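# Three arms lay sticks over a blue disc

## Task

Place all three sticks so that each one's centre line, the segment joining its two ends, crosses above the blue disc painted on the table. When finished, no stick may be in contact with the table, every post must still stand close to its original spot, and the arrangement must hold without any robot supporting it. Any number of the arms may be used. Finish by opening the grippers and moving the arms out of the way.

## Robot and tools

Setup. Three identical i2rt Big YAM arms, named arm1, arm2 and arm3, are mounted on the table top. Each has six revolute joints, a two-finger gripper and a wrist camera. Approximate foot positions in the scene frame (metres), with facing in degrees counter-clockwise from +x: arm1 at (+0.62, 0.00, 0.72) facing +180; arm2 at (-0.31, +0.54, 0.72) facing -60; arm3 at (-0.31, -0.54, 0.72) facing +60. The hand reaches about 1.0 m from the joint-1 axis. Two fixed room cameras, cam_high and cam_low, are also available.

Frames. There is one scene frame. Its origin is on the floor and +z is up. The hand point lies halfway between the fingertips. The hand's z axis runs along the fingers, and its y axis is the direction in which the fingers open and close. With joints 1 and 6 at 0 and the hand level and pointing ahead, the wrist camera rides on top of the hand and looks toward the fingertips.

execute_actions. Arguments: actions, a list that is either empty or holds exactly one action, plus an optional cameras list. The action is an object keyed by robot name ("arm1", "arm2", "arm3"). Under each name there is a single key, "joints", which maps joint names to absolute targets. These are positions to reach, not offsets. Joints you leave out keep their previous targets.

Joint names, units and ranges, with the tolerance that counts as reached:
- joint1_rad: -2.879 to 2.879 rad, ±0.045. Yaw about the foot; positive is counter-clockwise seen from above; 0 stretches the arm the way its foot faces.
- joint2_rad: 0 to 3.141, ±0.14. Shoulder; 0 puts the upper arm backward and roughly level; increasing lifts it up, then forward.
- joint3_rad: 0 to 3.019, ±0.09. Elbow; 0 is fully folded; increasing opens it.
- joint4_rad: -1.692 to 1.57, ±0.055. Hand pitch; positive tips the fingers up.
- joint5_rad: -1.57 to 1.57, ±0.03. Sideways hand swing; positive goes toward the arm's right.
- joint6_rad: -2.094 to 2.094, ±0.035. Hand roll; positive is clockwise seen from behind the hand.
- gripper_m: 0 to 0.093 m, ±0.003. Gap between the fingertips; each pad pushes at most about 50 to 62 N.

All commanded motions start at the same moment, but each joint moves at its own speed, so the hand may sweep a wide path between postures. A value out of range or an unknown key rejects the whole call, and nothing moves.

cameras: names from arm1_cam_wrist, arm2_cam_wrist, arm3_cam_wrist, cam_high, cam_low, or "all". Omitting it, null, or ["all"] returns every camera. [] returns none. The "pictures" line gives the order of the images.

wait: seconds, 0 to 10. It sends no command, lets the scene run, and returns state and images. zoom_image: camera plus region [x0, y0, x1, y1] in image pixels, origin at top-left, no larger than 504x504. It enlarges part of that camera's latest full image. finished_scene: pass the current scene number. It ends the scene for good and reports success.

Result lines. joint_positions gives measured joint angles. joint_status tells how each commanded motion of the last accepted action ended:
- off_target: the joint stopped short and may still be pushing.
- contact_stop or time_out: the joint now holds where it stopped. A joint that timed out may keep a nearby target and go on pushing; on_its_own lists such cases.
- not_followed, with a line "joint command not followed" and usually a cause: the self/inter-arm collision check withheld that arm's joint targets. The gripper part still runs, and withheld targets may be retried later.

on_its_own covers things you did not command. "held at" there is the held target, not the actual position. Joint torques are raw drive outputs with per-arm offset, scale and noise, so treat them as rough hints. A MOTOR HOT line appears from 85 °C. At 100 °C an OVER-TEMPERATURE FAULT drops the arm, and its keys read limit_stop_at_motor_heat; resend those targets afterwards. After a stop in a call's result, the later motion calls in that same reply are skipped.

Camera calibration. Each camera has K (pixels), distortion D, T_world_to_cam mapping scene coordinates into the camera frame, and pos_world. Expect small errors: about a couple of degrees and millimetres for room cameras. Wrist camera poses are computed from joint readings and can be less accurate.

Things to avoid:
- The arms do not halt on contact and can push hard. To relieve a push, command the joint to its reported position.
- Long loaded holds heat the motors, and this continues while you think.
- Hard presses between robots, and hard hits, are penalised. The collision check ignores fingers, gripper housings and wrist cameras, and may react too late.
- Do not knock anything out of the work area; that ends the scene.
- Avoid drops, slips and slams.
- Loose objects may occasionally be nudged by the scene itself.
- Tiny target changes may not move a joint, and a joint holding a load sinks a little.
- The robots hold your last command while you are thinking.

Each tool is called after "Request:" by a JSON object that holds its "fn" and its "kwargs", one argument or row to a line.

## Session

Request:
{"fn": "execute_actions", "kwargs": {
  "actions": []
}}

Scene clock: 0.00 s.
Joint torques (N m, as the arm reports them, + toward a larger angle): no reading
arm1.joint_positions: joint1_rad=-0.164 joint2_rad=+0.497 joint3_rad=+1.330 joint4_rad=-1.239 joint5_rad=-0.112 joint6_rad=-0.170 gripper_m=+0.094
arm1.joint_status: not commanded
arm1.hand: x=+0.4127 y=+0.0011 z=+1.2919 quat_wxyz=(+0.040, -0.834, -0.051, +0.547) (m; scene frame)
arm2.joint_positions: joint1_rad=+0.109 joint2_rad=+0.460 joint3_rad=+1.449 joint4_rad=-1.446 joint5_rad=+0.143 joint6_rad=+0.337 gripper_m=+0.094
arm2.joint_status: not commanded
arm2.hand: x=-0.2482 y=+0.4000 z=+1.3892 quat_wxyz=(-0.479, -0.545, -0.653, +0.217) (m; scene frame)
arm3.joint_positions: joint1_rad=-0.088 joint2_rad=+0.548 joint3_rad=+1.407 joint4_rad=-1.207 joint5_rad=+0.079 joint6_rad=+0.437 gripper_m=+0.095
arm3.joint_status: not commanded
arm3.hand: x=-0.1688 y=-0.3692 z=+1.3375 quat_wxyz=(-0.463, +0.179, -0.801, -0.334) (m; scene frame)
pictures: arm1_cam_wrist, arm2_cam_wrist, arm3_cam_wrist, cam_high, cam_low
camera_calibration (this result's frames):
arm1_cam_wrist: T_world_to_cam=[[-0.0368982, 0.993281, 0.109689, -0.123955], [0.862226, 0.0871318, -0.498973, 0.291915], [-0.505178, 0.0761654, -0.859648, 1.44401], [0, 0, 0, 1]] pos_world=[0.473212, -0.0122965, 1.4006]
arm2_cam_wrist: T_world_to_cam=[[-0.9198, -0.306815, -0.244607, 0.238484], [-0.17989, 0.883733, -0.432037, 0.206073], [0.348722, -0.353385, -0.868051, 1.55622], [0, 0, 0, 1]] pos_world=[-0.286262, 0.441003, 1.49825]
arm3_cam_wrist: T_world_to_cam=[[0.60374, -0.705013, -0.372096, 0.344537], [-0.773896, -0.40635, -0.485762, 0.371082], [0.191268, 0.581237, -0.790936, 1.43006], [0, 0, 0, 1]] pos_world=[-0.194356, -0.437512, 1.43954]
Images, in order (width x height): arm1_cam_wrist 672x504, arm2_cam_wrist 672x504, arm3_cam_wrist 672x504, cam_high 672x504, cam_low 672x504.

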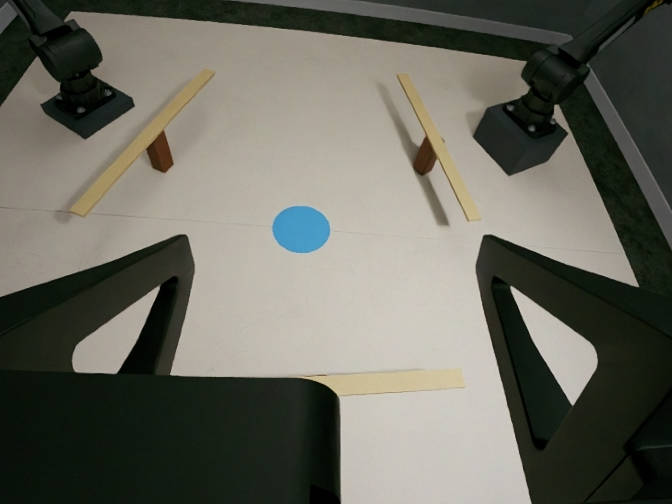

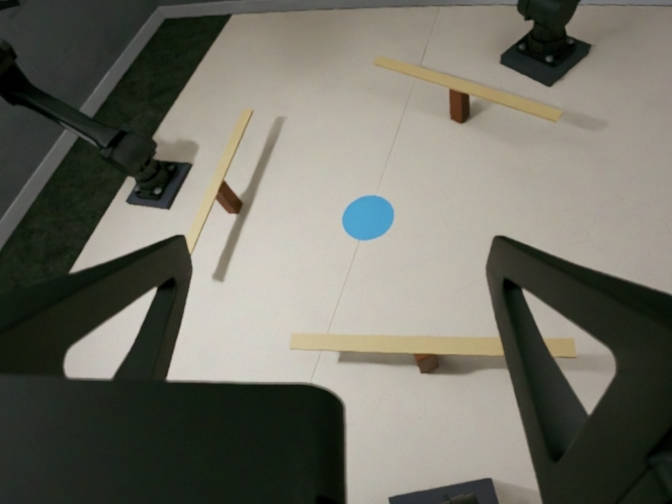

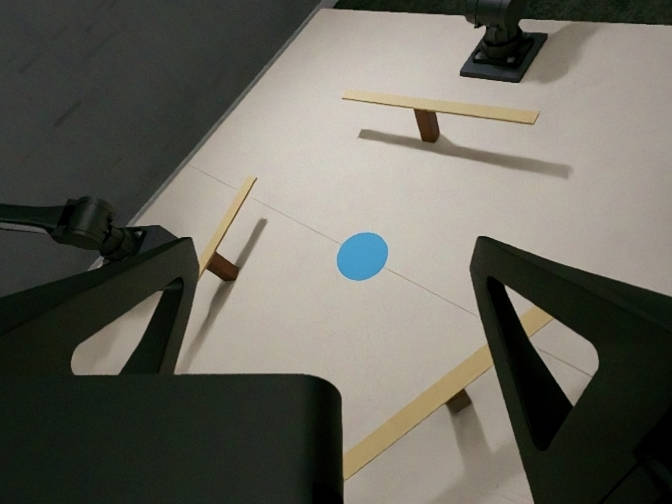

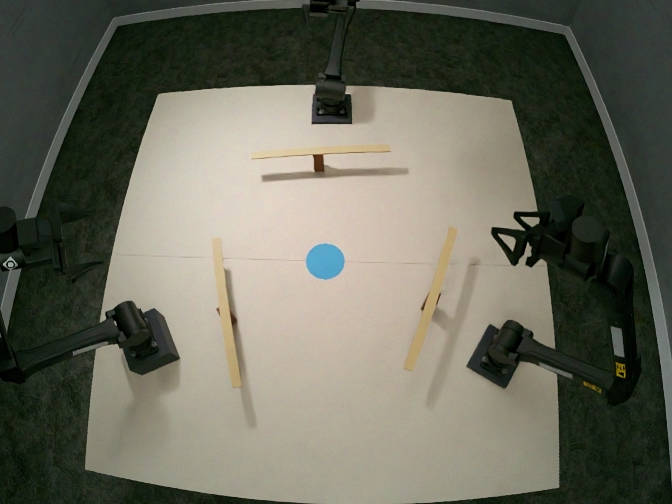

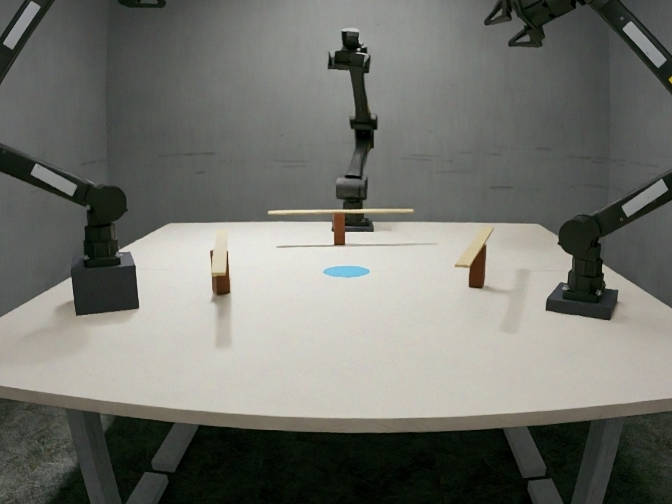

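Request:
{"fn": "zoom_image", "kwargs": {
  "camera": "cam_high",
  "region": [170, 120, 470, 400]
}}

Request:
{"fn": "zoom_image", "kwargs": {
  "camera": "cam_high",
  "region": [150, 230, 318, 398]
}}

Request:
{"fn": "zoom_image", "kwargs": {
  "camera": "cam_high",
  "region": [350, 215, 518, 383]
}}

Request:
{"fn": "zoom_image", "kwargs": {
  "camera": "cam_high",
  "region": [240, 100, 408, 200]
}}

Region (170, 120, 470, 400) of cam_high's 672x504 image, scaled by 1.680, with more detail than that image has; it fills the top 470 rows of this view, and the rest is white.

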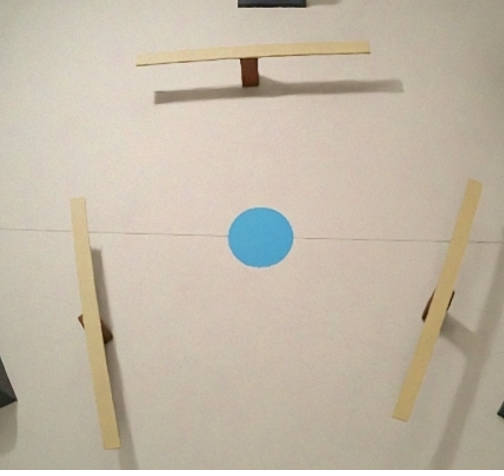

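Region (150, 230, 318, 398) of cam_high's 672x504 image, scaled by 3.000, with more detail than that image has.

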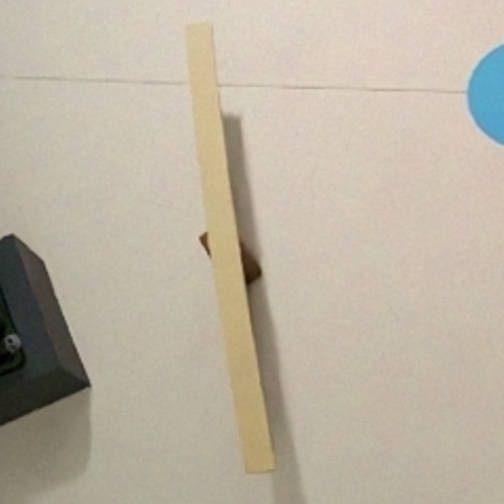

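Region (350, 215, 518, 383) of cam_high's 672x504 image, scaled by 3.000, with more detail than that image has.

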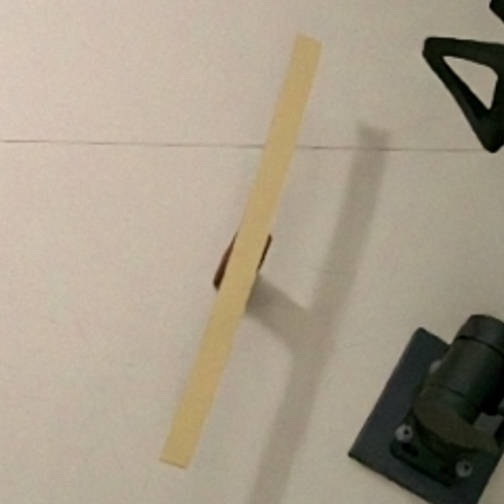

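Region (240, 100, 408, 200) of cam_high's 672x504 image, scaled by 3.000, with more detail than that image has; it fills the top 300 rows of this view, and the rest is white.

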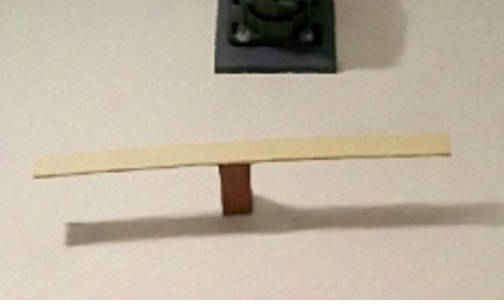

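Request:
{"fn": "execute_actions", "kwargs": {
  "actions": [
    {"arm1":{"joints":{"joint1_rad":0.153,"joint2_rad":1.083,"joint3_rad":0.753,"joint4_rad":-1.199,"joint5_rad":0,"joint6_rad":1.641}},"arm2":{"joints":{"joint1_rad":0.156,"joint2_rad":1.3,"joint3_rad":0.672,"joint4_rad":-0.9,"joint5_rad":0,"joint6_rad":1.988}},"arm3":{"joints":{"joint1_rad":0.256,"joint2_rad":1.12,"joint3_rad":0.772,"joint4_rad":-1.174,"joint5_rad":0,"joint6_rad":1.607}}}
  ],
  "cameras": ["arm1_cam_wrist","arm2_cam_wrist","arm3_cam_wrist","cam_low"]
}}

Scene clock: 78.40 s.
Joint torques (N m, as the arm reports them, + toward a larger angle): arm1=[-0.86 -6.78  9.45  0.83  0.24  0.04] | arm2=[ 0.8  -7.53  7.31  1.26  0.11  0.18] | arm3=[-2.05 -6.98  9.17 -0.21  0.05  0.08]
arm1.joint_positions: joint1_rad=+0.151 joint2_rad=+1.098 joint3_rad=+0.746 joint4_rad=-1.206 joint5_rad=-0.002 joint6_rad=+1.628 gripper_m=+0.094
arm1.joint_status: all done
arm1.hand: x=+0.3525 y=-0.0513 z=+0.8553 quat_wxyz=(+0.001, -0.751, +0.660, +0.005) (m; scene frame)
arm2.joint_positions: joint1_rad=+0.151 joint2_rad=+1.291 joint3_rad=+0.665 joint4_rad=-0.916 joint5_rad=+0.001 joint6_rad=+1.977 gripper_m=+0.094
arm2.joint_status: all done
arm2.hand: x=-0.1297 y=+0.2978 z=+0.8604 quat_wxyz=(-0.007, -0.993, -0.121, -0.006) (m; scene frame)
arm3.joint_positions: joint1_rad=+0.253 joint2_rad=+1.142 joint3_rad=+0.773 joint4_rad=-1.172 joint5_rad=+0.001 joint6_rad=+1.593 gripper_m=+0.095
arm3.joint_status: all done
arm3.hand: x=-0.2236 y=-0.2596 z=+0.8653 quat_wxyz=(-0.001, -0.160, -0.987, -0.011) (m; scene frame)
pictures: arm1_cam_wrist, arm2_cam_wrist, arm3_cam_wrist, cam_low
camera_calibration (this result's frames):
arm1_cam_wrist: T_world_to_cam=[[0.99343, 0.114242, -0.00678104, -0.334901], [0.0966065, -0.805359, 0.584863, -0.572333], [0.0613547, -0.581675, -0.811104, 0.76729], [0, 0, 0, 1]] pos_world=[0.340915, 0.0236399, 0.954817]
arm2_cam_wrist: T_world_to_cam=[[-0.233135, 0.972346, -0.0138073, -0.303647], [0.777691, 0.19495, 0.597654, -0.467298], [0.583819, 0.128596, -0.801635, 0.849648], [0, 0, 0, 1]] pos_world=[-0.203417, 0.277088, 0.956198]
arm3_cam_wrist: T_world_to_cam=[[-0.314799, -0.948605, -0.0324102, -0.283322], [-0.76645, 0.233912, 0.598197, -0.626201], [-0.559871, 0.213152, -0.800694, 0.748321], [0, 0, 0, 1]] pos_world=[-0.150178, -0.281791, 0.964585]
Images, in order (width x height): arm1_cam_wrist 672x504, arm2_cam_wrist 672x504, arm3_cam_wrist 672x504, cam_low 672x504.

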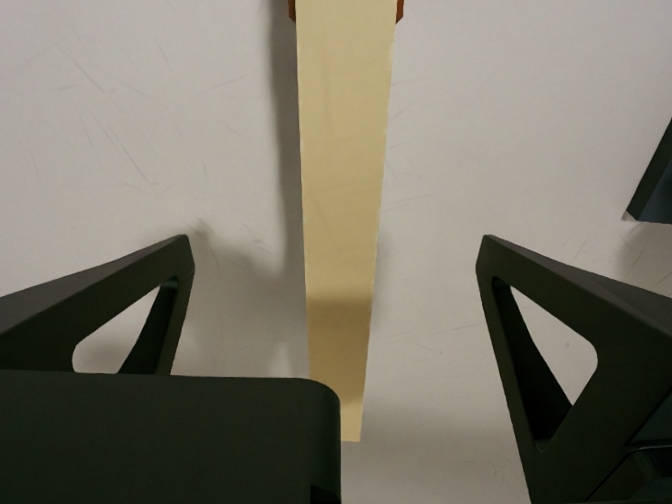

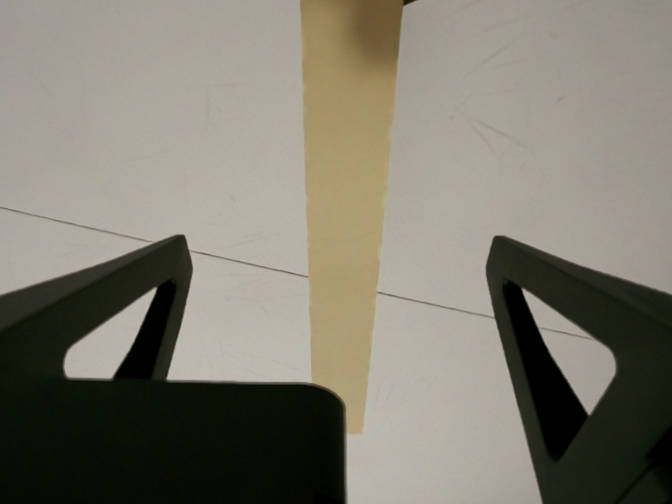

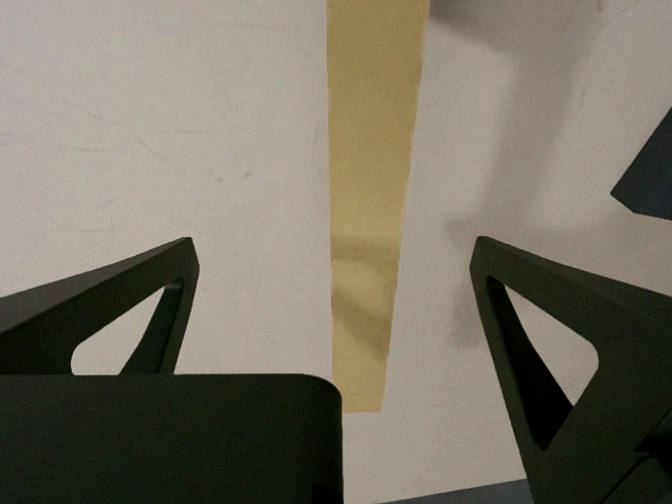

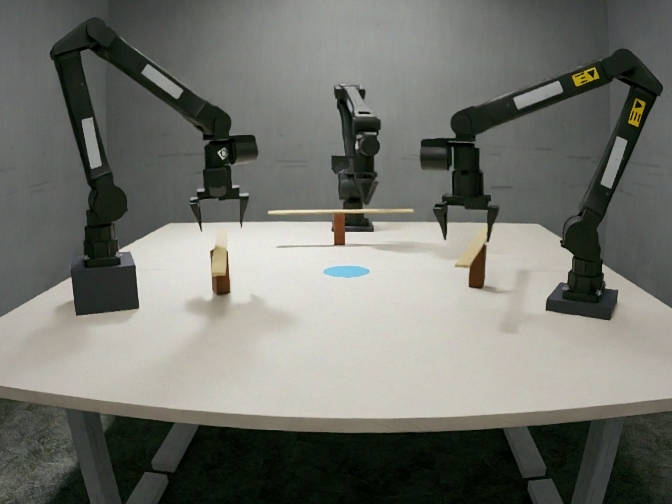

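Request:
{"fn": "execute_actions", "kwargs": {
  "actions": [
    {"arm1":{"joints":{"joint2_rad":1.152,"joint3_rad":0.666,"joint4_rad":-1.057}},"arm2":{"joints":{"joint2_rad":1.406,"joint3_rad":0.607,"joint4_rad":-0.748}},"arm3":{"joints":{"joint2_rad":1.2,"joint3_rad":0.668,"joint4_rad":-1.021}}}
  ],
  "cameras": ["arm1_cam_wrist","arm2_cam_wrist","arm3_cam_wrist"]
}}

Scene clock: 103.27 s.
Joint torques (N m, as the arm reports them, + toward a larger angle): arm1=[-0.45 -5.68  9.05  1.55  0.27  0.05] | arm2=[ 0.81 -9.02  6.1   1.15  0.07  0.17] | arm3=[-1.7  -5.04  8.77  0.17  0.08  0.05]
arm1.joint_positions: joint1_rad=+0.151 joint2_rad=+1.156 joint3_rad=+0.660 joint4_rad=-1.073 joint5_rad=-0.002 joint6_rad=+1.628 gripper_m=+0.094
arm1.joint_status: all done
arm1.hand: x=+0.3564 y=-0.0501 z=+0.8112 quat_wxyz=(+0.005, -0.751, +0.660, +0.001) (m; scene frame)
arm2.joint_positions: joint1_rad=+0.151 joint2_rad=+1.410 joint3_rad=+0.603 joint4_rad=-0.764 joint5_rad=+0.001 joint6_rad=+1.977 gripper_m=+0.094
arm2.joint_status: all done
arm2.hand: x=-0.1339 y=+0.3036 z=+0.8103 quat_wxyz=(+0.005, -0.993, -0.121, +0.001) (m; scene frame)
arm3.joint_positions: joint1_rad=+0.253 joint2_rad=+1.198 joint3_rad=+0.665 joint4_rad=-1.032 joint5_rad=+0.001 joint6_rad=+1.594 gripper_m=+0.095
arm3.joint_status: all done
arm3.hand: x=-0.2273 y=-0.2714 z=+0.8138 quat_wxyz=(+0.000, -0.161, -0.987, +0.001) (m; scene frame)
pictures: arm1_cam_wrist, arm2_cam_wrist, arm3_cam_wrist
camera_calibration (this result's frames):
arm1_cam_wrist: T_world_to_cam=[[0.9935, 0.113751, 0.00424998, -0.348159], [0.0898519, -0.806596, 0.584234, -0.543096], [0.0698851, -0.580055, -0.811574, 0.729394], [0, 0, 0, 1]] pos_world=[0.343721, 0.0246335, 0.910732]
arm2_cam_wrist: T_world_to_cam=[[-0.232908, 0.97242, 0.0123936, -0.332175], [0.787988, 0.181235, 0.588412, -0.422264], [0.569937, 0.146812, -0.808466, 0.80929], [0, 0, 0, 1]] pos_world=[-0.205872, 0.280729, 0.906866]
arm3_cam_wrist: T_world_to_cam=[[-0.315286, -0.94896, -0.00838782, -0.317146], [-0.762115, 0.247922, 0.598093, -0.590577], [-0.565487, 0.194963, -0.801383, 0.70186], [0, 0, 0, 1]] pos_world=[-0.153187, -0.291379, 0.913018]
Images, in order (width x height): arm1_cam_wrist 672x504, arm2_cam_wrist 672x504, arm3_cam_wrist 672x504.

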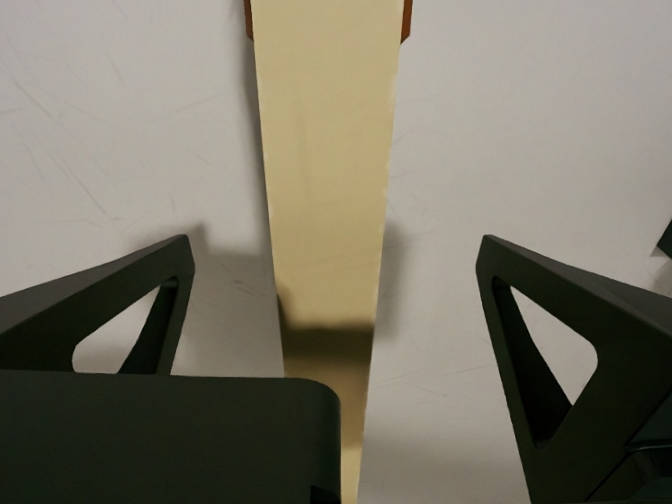

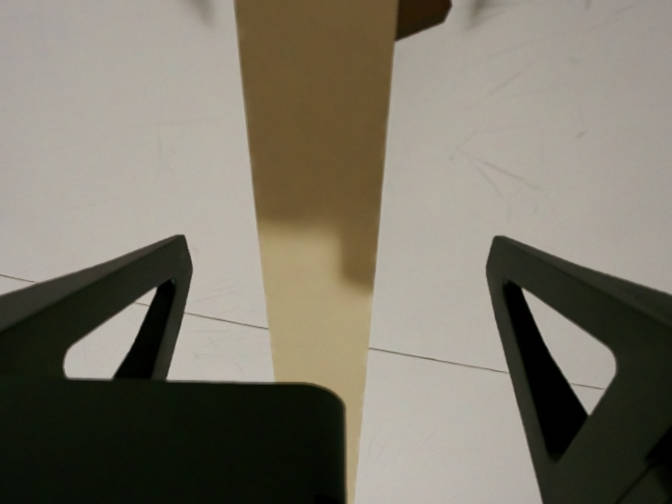

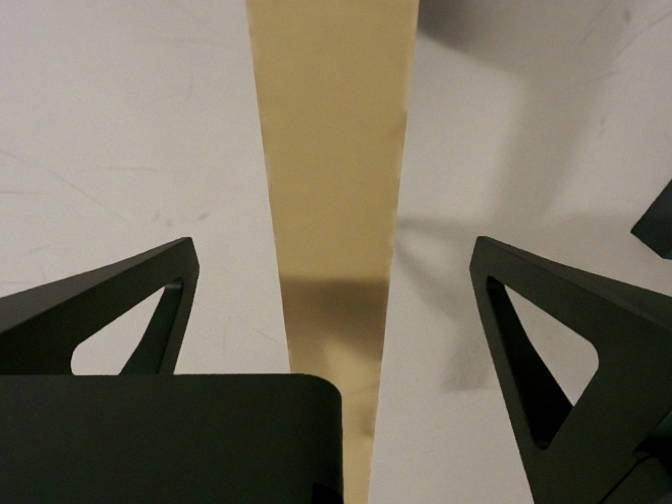

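Request:
{"fn": "execute_actions", "kwargs": {
  "actions": [
    {"arm1":{"joints":{"gripper_m":0.018}},"arm2":{"joints":{"gripper_m":0.018}},"arm3":{"joints":{"gripper_m":0.018}}}
  ],
  "cameras": []
}}

Request:
{"fn": "execute_actions", "kwargs": {
  "actions": [
    {"arm1":{"joints":{"joint3_rad":1.018,"joint4_rad":-0.968,"joint6_rad":1.3}},"arm2":{"joints":{"joint3_rad":0.879,"joint4_rad":-0.728,"joint6_rad":1.4}},"arm3":{"joints":{"joint3_rad":0.967,"joint4_rad":-0.943,"joint6_rad":1.3}}}
  ],
  "cameras": ["cam_high","cam_low"]
}}

Scene clock: 152.57 s.
Joint torques (N m, as the arm reports them, + toward a larger angle): arm1=[-0.77 -6.18  8.81  1.31  0.26  0.09] | arm2=[ 0.8  -9.47  6.16  1.32  0.1   0.14] | arm3=[-1.78 -5.51  8.72  0.23  0.11  0.06]
arm1.joint_positions: joint1_rad=+0.151 joint2_rad=+1.156 joint3_rad=+0.660 joint4_rad=-1.073 joint5_rad=-0.002 joint6_rad=+1.629 gripper_m=+0.027
arm1.joint_status: gripper_m off_target (ended at +0.027, target +0.018)
arm1.hand: x=+0.3563 y=-0.0501 z=+0.8112 quat_wxyz=(+0.005, -0.751, +0.661, +0.001) (m; scene frame)
arm2.joint_positions: joint1_rad=+0.151 joint2_rad=+1.410 joint3_rad=+0.603 joint4_rad=-0.763 joint5_rad=+0.001 joint6_rad=+1.979 gripper_m=+0.027
arm2.joint_status: gripper_m off_target (ended at +0.027, target +0.018)
arm2.hand: x=-0.1336 y=+0.3033 z=+0.8103 quat_wxyz=(+0.005, -0.993, -0.120, +0.001) (m; scene frame)
arm3.joint_positions: joint1_rad=+0.253 joint2_rad=+1.198 joint3_rad=+0.665 joint4_rad=-1.032 joint5_rad=+0.001 joint6_rad=+1.596 gripper_m=+0.027
arm3.joint_status: gripper_m off_target (ended at +0.027, target +0.018)
arm3.hand: x=-0.2272 y=-0.2713 z=+0.8138 quat_wxyz=(+0.000, -0.162, -0.987, +0.001) (m; scene frame)
pictures: none
No camera images: the call's "cameras" was empty. Leave "cameras" out to get every camera's image.

Scene clock: 154.17 s.
Joint torques (N m, as the arm reports them, + toward a larger angle): arm1=[-0.85 -7.69 13.75  1.98  0.2  -0.24] | arm2=[  0.76 -10.73   8.89   1.45   0.09  -0.11] | arm3=[-1.67 -7.38 13.92  0.59  0.05 -0.22]
arm1.joint_positions: joint1_rad=+0.151 joint2_rad=+1.157 joint3_rad=+0.975 joint4_rad=-0.980 joint5_rad=-0.001 joint6_rad=+1.315 gripper_m=+0.027
arm1.joint_status: all done
arm1.hand: x=+0.2203 y=-0.0767 z=+0.9433 quat_wxyz=(-0.132, -0.828, +0.524, +0.149) (m; scene frame)
arm2.joint_positions: joint1_rad=+0.151 joint2_rad=+1.408 joint3_rad=+0.859 joint4_rad=-0.735 joint5_rad=+0.000 joint6_rad=+1.413 gripper_m=+0.027
arm2.joint_status: all done
arm2.hand: x=-0.0547 y=+0.1987 z=+0.8956 quat_wxyz=(-0.133, -0.911, -0.388, -0.036) (m; scene frame)
arm3.joint_positions: joint1_rad=+0.253 joint2_rad=+1.198 joint3_rad=+0.929 joint4_rad=-0.948 joint5_rad=+0.001 joint6_rad=+1.316 gripper_m=+0.027
arm3.joint_status: all done
arm3.hand: x=-0.1905 y=-0.1531 z=+0.9207 quat_wxyz=(-0.047, -0.022, -0.985, -0.166) (m; scene frame)
pictures: cam_high, cam_low
Images, in order (width x height): cam_high 672x504, cam_low 672x504.

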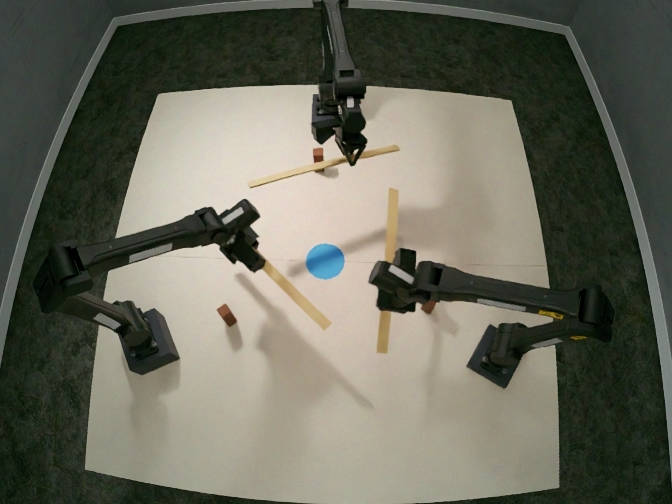

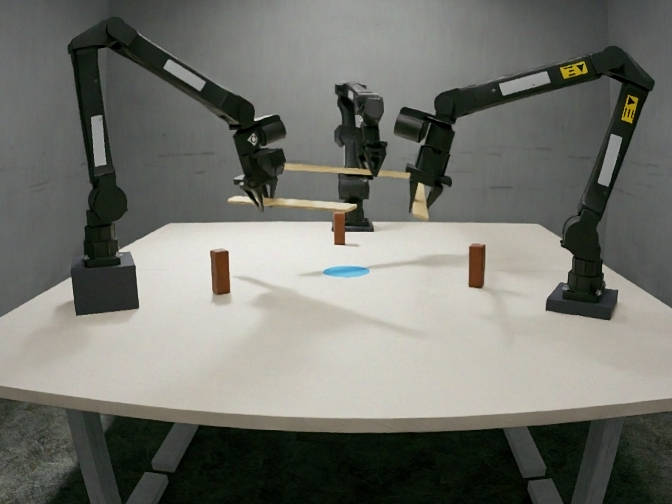

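Request:
{"fn": "execute_actions", "kwargs": {
  "actions": [
    {"arm1":{"joints":{"joint1_rad":-0.097,"joint2_rad":1.283,"joint4_rad":-1.003,"joint6_rad":-0.117}},"arm2":{"joints":{"joint1_rad":-0.066,"joint3_rad":0.836,"joint4_rad":-0.76,"joint6_rad":-0.138}},"arm3":{"joints":{"joint1_rad":-0.057,"joint2_rad":1.277,"joint4_rad":-0.973,"joint6_rad":-0.118}}}
  ],
  "cameras": ["cam_high","cam_low"]
}}

Request:
{"fn": "zoom_image", "kwargs": {
  "camera": "cam_high",
  "region": [200, 120, 460, 340]
}}

Scene clock: 175.80 s.
Joint torques (N m, as the arm reports them, + toward a larger angle): arm1=[ -0.21 -11.4   13.13   0.31   0.13  -0.17] | arm2=[  0.92 -11.3    7.53   0.57   0.03  -0.05] | arm3=[-1.97 -7.55 13.43  0.08  0.02 -0.2 ]
arm1.joint_positions: joint1_rad=-0.105 joint2_rad=+1.302 joint3_rad=+0.975 joint4_rad=-0.990 joint5_rad=-0.001 joint6_rad=-0.104 gripper_m=+0.027
arm1.joint_status: all done
arm1.hand: x=+0.2099 y=+0.0276 z=+0.8876 quat_wxyz=(+0.017, -0.992, -0.017, +0.123) (m; scene frame)
arm2.joint_positions: joint1_rad=-0.073 joint2_rad=+1.408 joint3_rad=+0.836 joint4_rad=-0.746 joint5_rad=+0.000 joint6_rad=-0.126 gripper_m=+0.027
arm2.joint_status: all done
arm2.hand: x=-0.1414 y=+0.1624 z=+0.8856 quat_wxyz=(-0.097, -0.485, -0.866, +0.071) (m; scene frame)
arm3.joint_positions: joint1_rad=-0.062 joint2_rad=+1.280 joint3_rad=+0.929 joint4_rad=-0.966 joint5_rad=-0.001 joint6_rad=-0.104 gripper_m=+0.027
arm3.joint_status: all done
arm3.hand: x=-0.0790 y=-0.2103 z=+0.8885 quat_wxyz=(-0.112, +0.502, -0.856, -0.051) (m; scene frame)
pictures: cam_high, cam_low
Images, in order (width x height): cam_high 672x504, cam_low 672x504.

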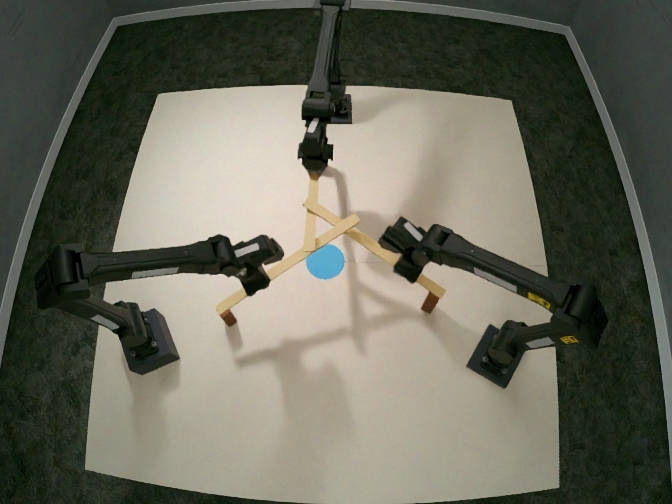

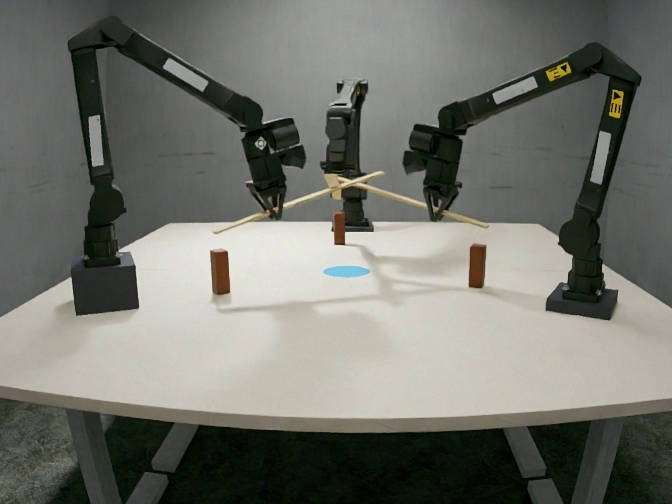

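Region (200, 120, 460, 340) of cam_high's 672x504 image, scaled by 1.938, with more detail than that image has; it fills the top 426 rows of this view, and the rest is white.

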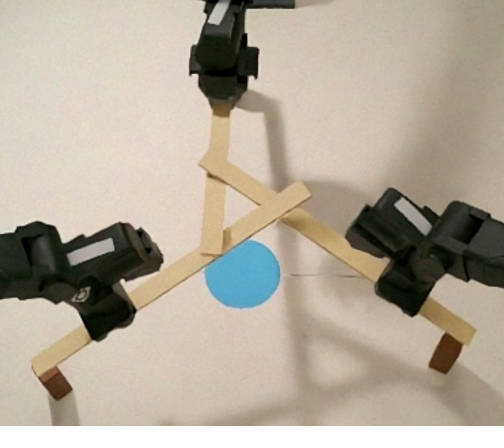

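Request:
{"fn": "execute_actions", "kwargs": {
  "actions": [
    {"arm1":{"joints":{"joint2_rad":1.434}},"arm2":{"joints":{"joint2_rad":1.552}},"arm3":{"joints":{"joint2_rad":1.422}}}
  ],
  "cameras": ["cam_high","cam_low"]
}}

Request:
{"fn": "zoom_image", "kwargs": {
  "camera": "cam_low",
  "region": [190, 160, 510, 300]
}}

Request:
{"fn": "zoom_image", "kwargs": {
  "camera": "cam_high",
  "region": [200, 120, 460, 340]
}}

Scene clock: 193.33 s.
Joint torques (N m, as the arm reports them, + toward a larger angle): arm1=[ -0.64 -13.88  12.39   0.09   0.13  -0.18] | arm2=[  0.85 -13.17   6.77   0.09  -0.01  -0.05] | arm3=[-1.74 -9.15 12.56 -0.2   0.   -0.14]
arm1.joint_positions: joint1_rad=-0.105 joint2_rad=+1.457 joint3_rad=+0.975 joint4_rad=-0.993 joint5_rad=-0.001 joint6_rad=-0.105 gripper_m=+0.027
arm1.joint_status: all done
arm1.hand: x=+0.2120 y=+0.0282 z=+0.8272 quat_wxyz=(+0.010, -0.999, -0.017, +0.045) (m; scene frame)
arm2.joint_positions: joint1_rad=-0.073 joint2_rad=+1.561 joint3_rad=+0.834 joint4_rad=-0.746 joint5_rad=+0.000 joint6_rad=-0.127 gripper_m=+0.027
arm2.joint_status: all done
arm2.hand: x=-0.1476 y=+0.1765 z=+0.8266 quat_wxyz=(-0.035, -0.487, -0.872, +0.025) (m; scene frame)
arm3.joint_positions: joint1_rad=-0.062 joint2_rad=+1.426 joint3_rad=+0.929 joint4_rad=-0.966 joint5_rad=-0.001 joint6_rad=-0.107 gripper_m=+0.027
arm3.joint_status: all done
arm3.hand: x=-0.0804 y=-0.2124 z=+0.8333 quat_wxyz=(-0.046, +0.506, -0.861, -0.020) (m; scene frame)
pictures: cam_high, cam_low
Images, in order (width x height): cam_high 672x504, cam_low 672x504.

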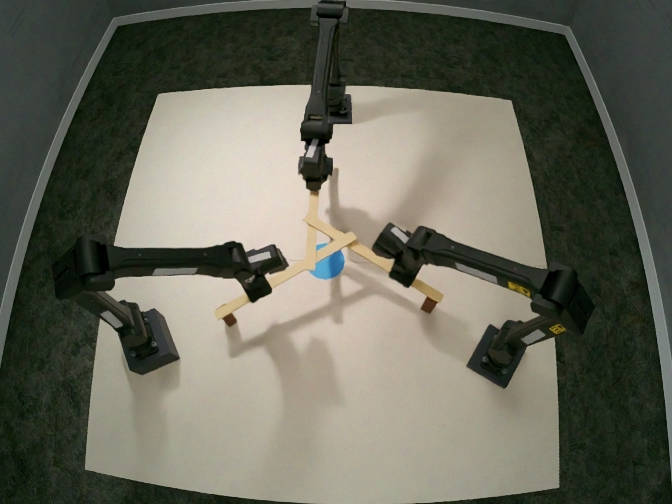

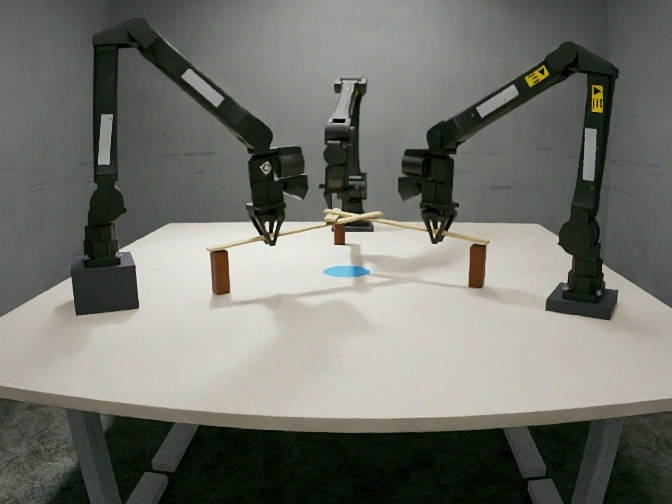

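Region (190, 160, 510, 300) of cam_low's 672x504 image, scaled by 1.575, with more detail than that image has; it fills the top 220 rows of this view, and the rest is white.

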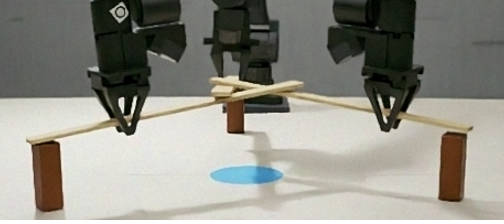

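Region (200, 120, 460, 340) of cam_high's 672x504 image, scaled by 1.938, with more detail than that image has; it fills the top 426 rows of this view, and the rest is white.

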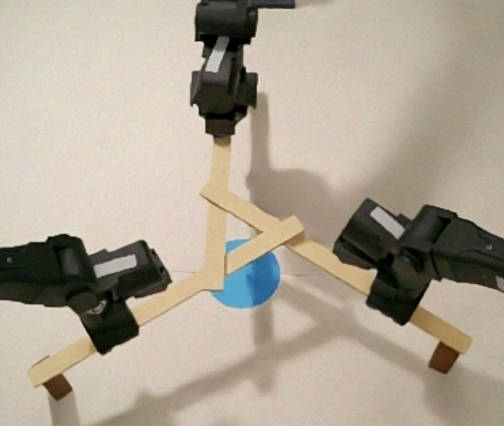

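Request:
{"fn": "execute_actions", "kwargs": {
  "actions": [
    {"arm3":{"joints":{"joint2_rad":1.462}}}
  ],
  "cameras": []
}}

Request:
{"fn": "execute_actions", "kwargs": {
  "actions": [
    {"arm1":{"joints":{"gripper_m":0.06}},"arm2":{"joints":{"gripper_m":0.06}},"arm3":{"joints":{"gripper_m":0.06}}}
  ],
  "cameras": ["cam_high","cam_low"]
}}

Scene clock: 208.37 s.
Joint torques (N m, as the arm reports them, + toward a larger angle): arm1=[ -0.43 -13.2   12.43   0.24   0.08  -0.2 ] | arm2=[  0.87 -13.08   6.68   0.12   0.05  -0.04] | arm3=[-1.85 -6.61 12.56 -0.15  0.04 -0.17]
arm1.joint_positions: joint1_rad=-0.105 joint2_rad=+1.457 joint3_rad=+0.975 joint4_rad=-0.993 joint5_rad=-0.001 joint6_rad=-0.105 gripper_m=+0.027
arm1.joint_status: not commanded
arm1.hand: x=+0.2120 y=+0.0282 z=+0.8272 quat_wxyz=(+0.010, -0.999, -0.017, +0.045) (m; scene frame)
arm2.joint_positions: joint1_rad=-0.073 joint2_rad=+1.561 joint3_rad=+0.834 joint4_rad=-0.746 joint5_rad=+0.000 joint6_rad=-0.127 gripper_m=+0.027
arm2.joint_status: not commanded
arm2.hand: x=-0.1476 y=+0.1765 z=+0.8266 quat_wxyz=(-0.035, -0.487, -0.872, +0.025) (m; scene frame)
arm3.joint_positions: joint1_rad=-0.062 joint2_rad=+1.430 joint3_rad=+0.929 joint4_rad=-0.966 joint5_rad=-0.001 joint6_rad=-0.107 gripper_m=+0.027
arm3.joint_status: all done
arm3.hand: x=-0.0805 y=-0.2126 z=+0.8319 quat_wxyz=(-0.044, +0.506, -0.861, -0.020) (m; scene frame)
pictures: none
No camera images: the call's "cameras" was empty. Leave "cameras" out to get every camera's image.

Scene clock: 209.00 s.
Joint torques (N m, as the arm reports them, + toward a larger angle): arm1=[ -0.19 -12.33  12.29   0.24   0.12  -0.2 ] | arm2=[  0.26 -12.72   6.69   0.24   0.04  -0.11] | arm3=[-1.72 -7.95 12.41 -0.34  0.02 -0.15]
arm1.joint_positions: joint1_rad=-0.105 joint2_rad=+1.455 joint3_rad=+0.975 joint4_rad=-0.993 joint5_rad=-0.001 joint6_rad=-0.105 gripper_m=+0.060
arm1.joint_status: all done
arm1.hand: x=+0.2120 y=+0.0282 z=+0.8278 quat_wxyz=(+0.010, -0.999, -0.017, +0.046) (m; scene frame)
arm2.joint_positions: joint1_rad=-0.073 joint2_rad=+1.561 joint3_rad=+0.834 joint4_rad=-0.746 joint5_rad=+0.000 joint6_rad=-0.127 gripper_m=+0.060
arm2.joint_status: all done
arm2.hand: x=-0.1476 y=+0.1765 z=+0.8266 quat_wxyz=(-0.035, -0.487, -0.872, +0.025) (m; scene frame)
arm3.joint_positions: joint1_rad=-0.062 joint2_rad=+1.447 joint3_rad=+0.929 joint4_rad=-0.966 joint5_rad=-0.001 joint6_rad=-0.107 gripper_m=+0.060
arm3.joint_status: all done
arm3.hand: x=-0.0810 y=-0.2132 z=+0.8258 quat_wxyz=(-0.037, +0.506, -0.862, -0.016) (m; scene frame)
pictures: cam_high, cam_low
Images, in order (width x height): cam_high 672x504, cam_low 672x504.

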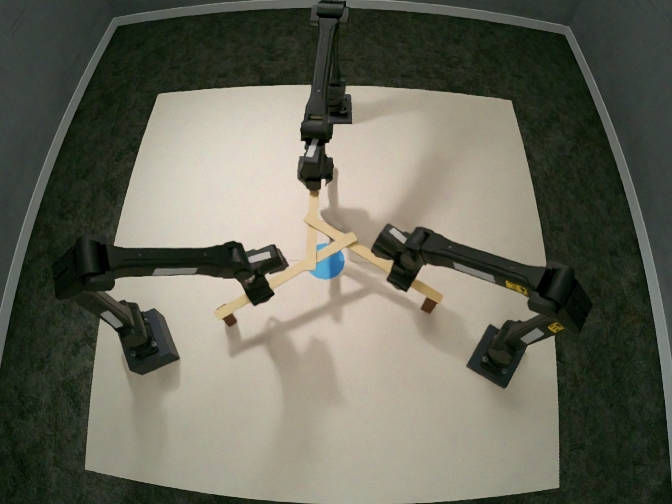

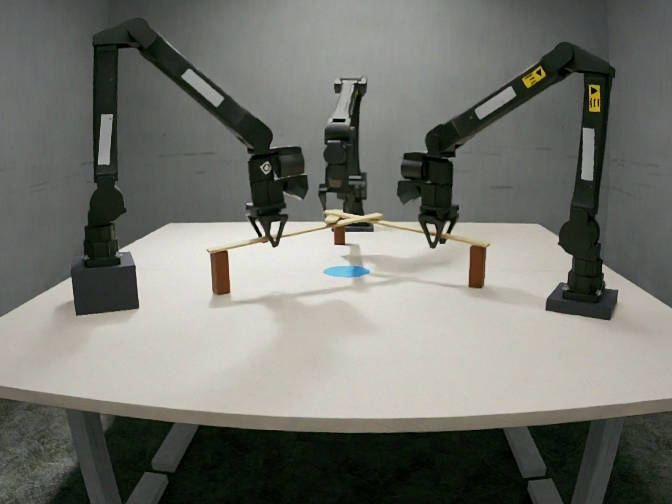

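Request:
{"fn": "execute_actions", "kwargs": {
  "actions": [
    {"arm1":{"joints":{"joint2_rad":0.8}},"arm2":{"joints":{"joint2_rad":0.9}},"arm3":{"joints":{"joint2_rad":0.8}}}
  ],
  "cameras": ["cam_high","cam_low"]
}}

Request:
{"fn": "zoom_image", "kwargs": {
  "camera": "cam_high",
  "region": [200, 120, 460, 340]
}}

Scene clock: 217.27 s.
Joint torques (N m, as the arm reports them, + toward a larger angle): arm1=[-0.27 -1.81 14.18  1.52  0.15 -0.19] | arm2=[ 0.86 -5.38  9.59  1.4   0.04 -0.07] | arm3=[-1.74 -2.31 14.95  0.93  0.02 -0.15]
arm1.joint_positions: joint1_rad=-0.105 joint2_rad=+0.793 joint3_rad=+0.975 joint4_rad=-0.993 joint5_rad=-0.001 joint6_rad=-0.105 gripper_m=+0.060
arm1.joint_status: all done
arm1.hand: x=+0.2693 y=+0.0211 z=+1.0737 quat_wxyz=(+0.038, -0.929, -0.018, +0.367) (m; scene frame)
arm2.joint_positions: joint1_rad=-0.073 joint2_rad=+0.890 joint3_rad=+0.834 joint4_rad=-0.746 joint5_rad=+0.000 joint6_rad=-0.127 gripper_m=+0.060
arm2.joint_status: all done
arm2.hand: x=-0.1497 y=+0.1798 z=+1.0848 quat_wxyz=(-0.298, -0.454, -0.811, +0.219) (m; scene frame)
arm3.joint_positions: joint1_rad=-0.062 joint2_rad=+0.790 joint3_rad=+0.929 joint4_rad=-0.966 joint5_rad=-0.001 joint6_rad=-0.107 gripper_m=+0.060
arm3.joint_status: all done
arm3.hand: x=-0.1077 y=-0.2504 z=+1.0646 quat_wxyz=(-0.328, +0.473, -0.804, -0.148) (m; scene frame)
pictures: cam_high, cam_low
Images, in order (width x height): cam_high 672x504, cam_low 672x504.

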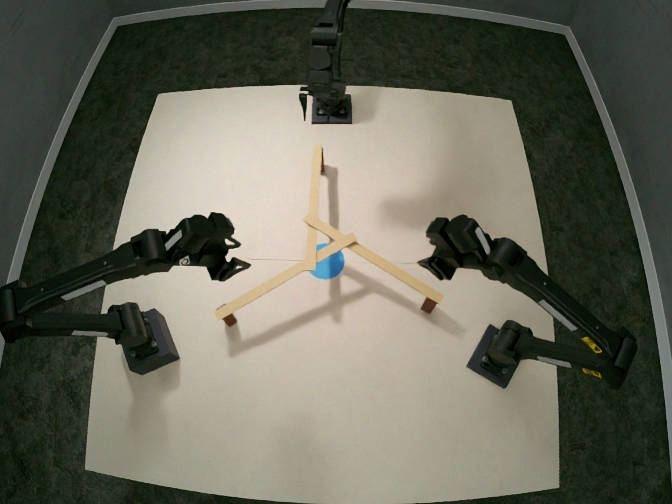

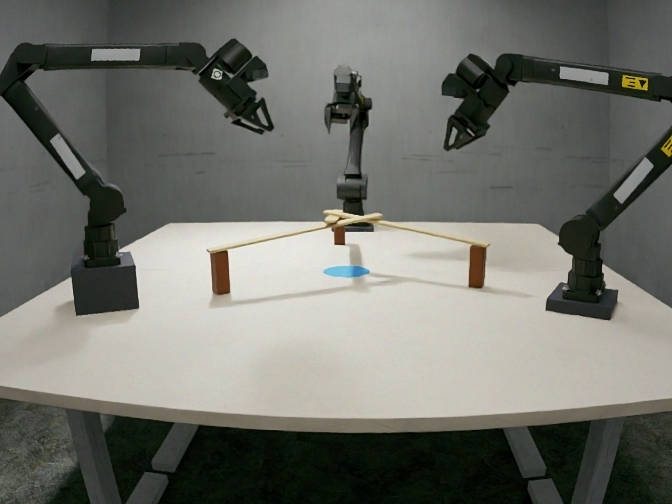

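Region (200, 120, 460, 340) of cam_high's 672x504 image, scaled by 1.938, with more detail than that image has; it fills the top 426 rows of this view, and the rest is white.

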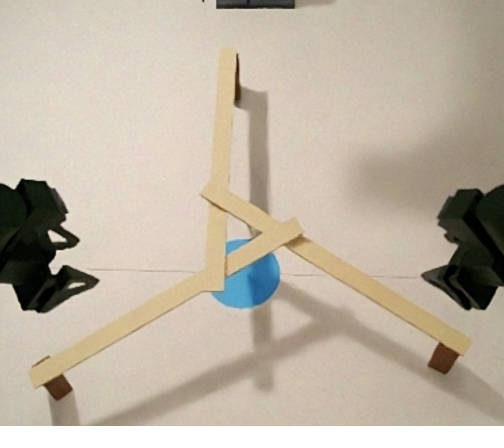

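Request:
{"fn": "finished_scene", "kwargs": {
  "scene": 2
}}

The scene is finished: the task was done.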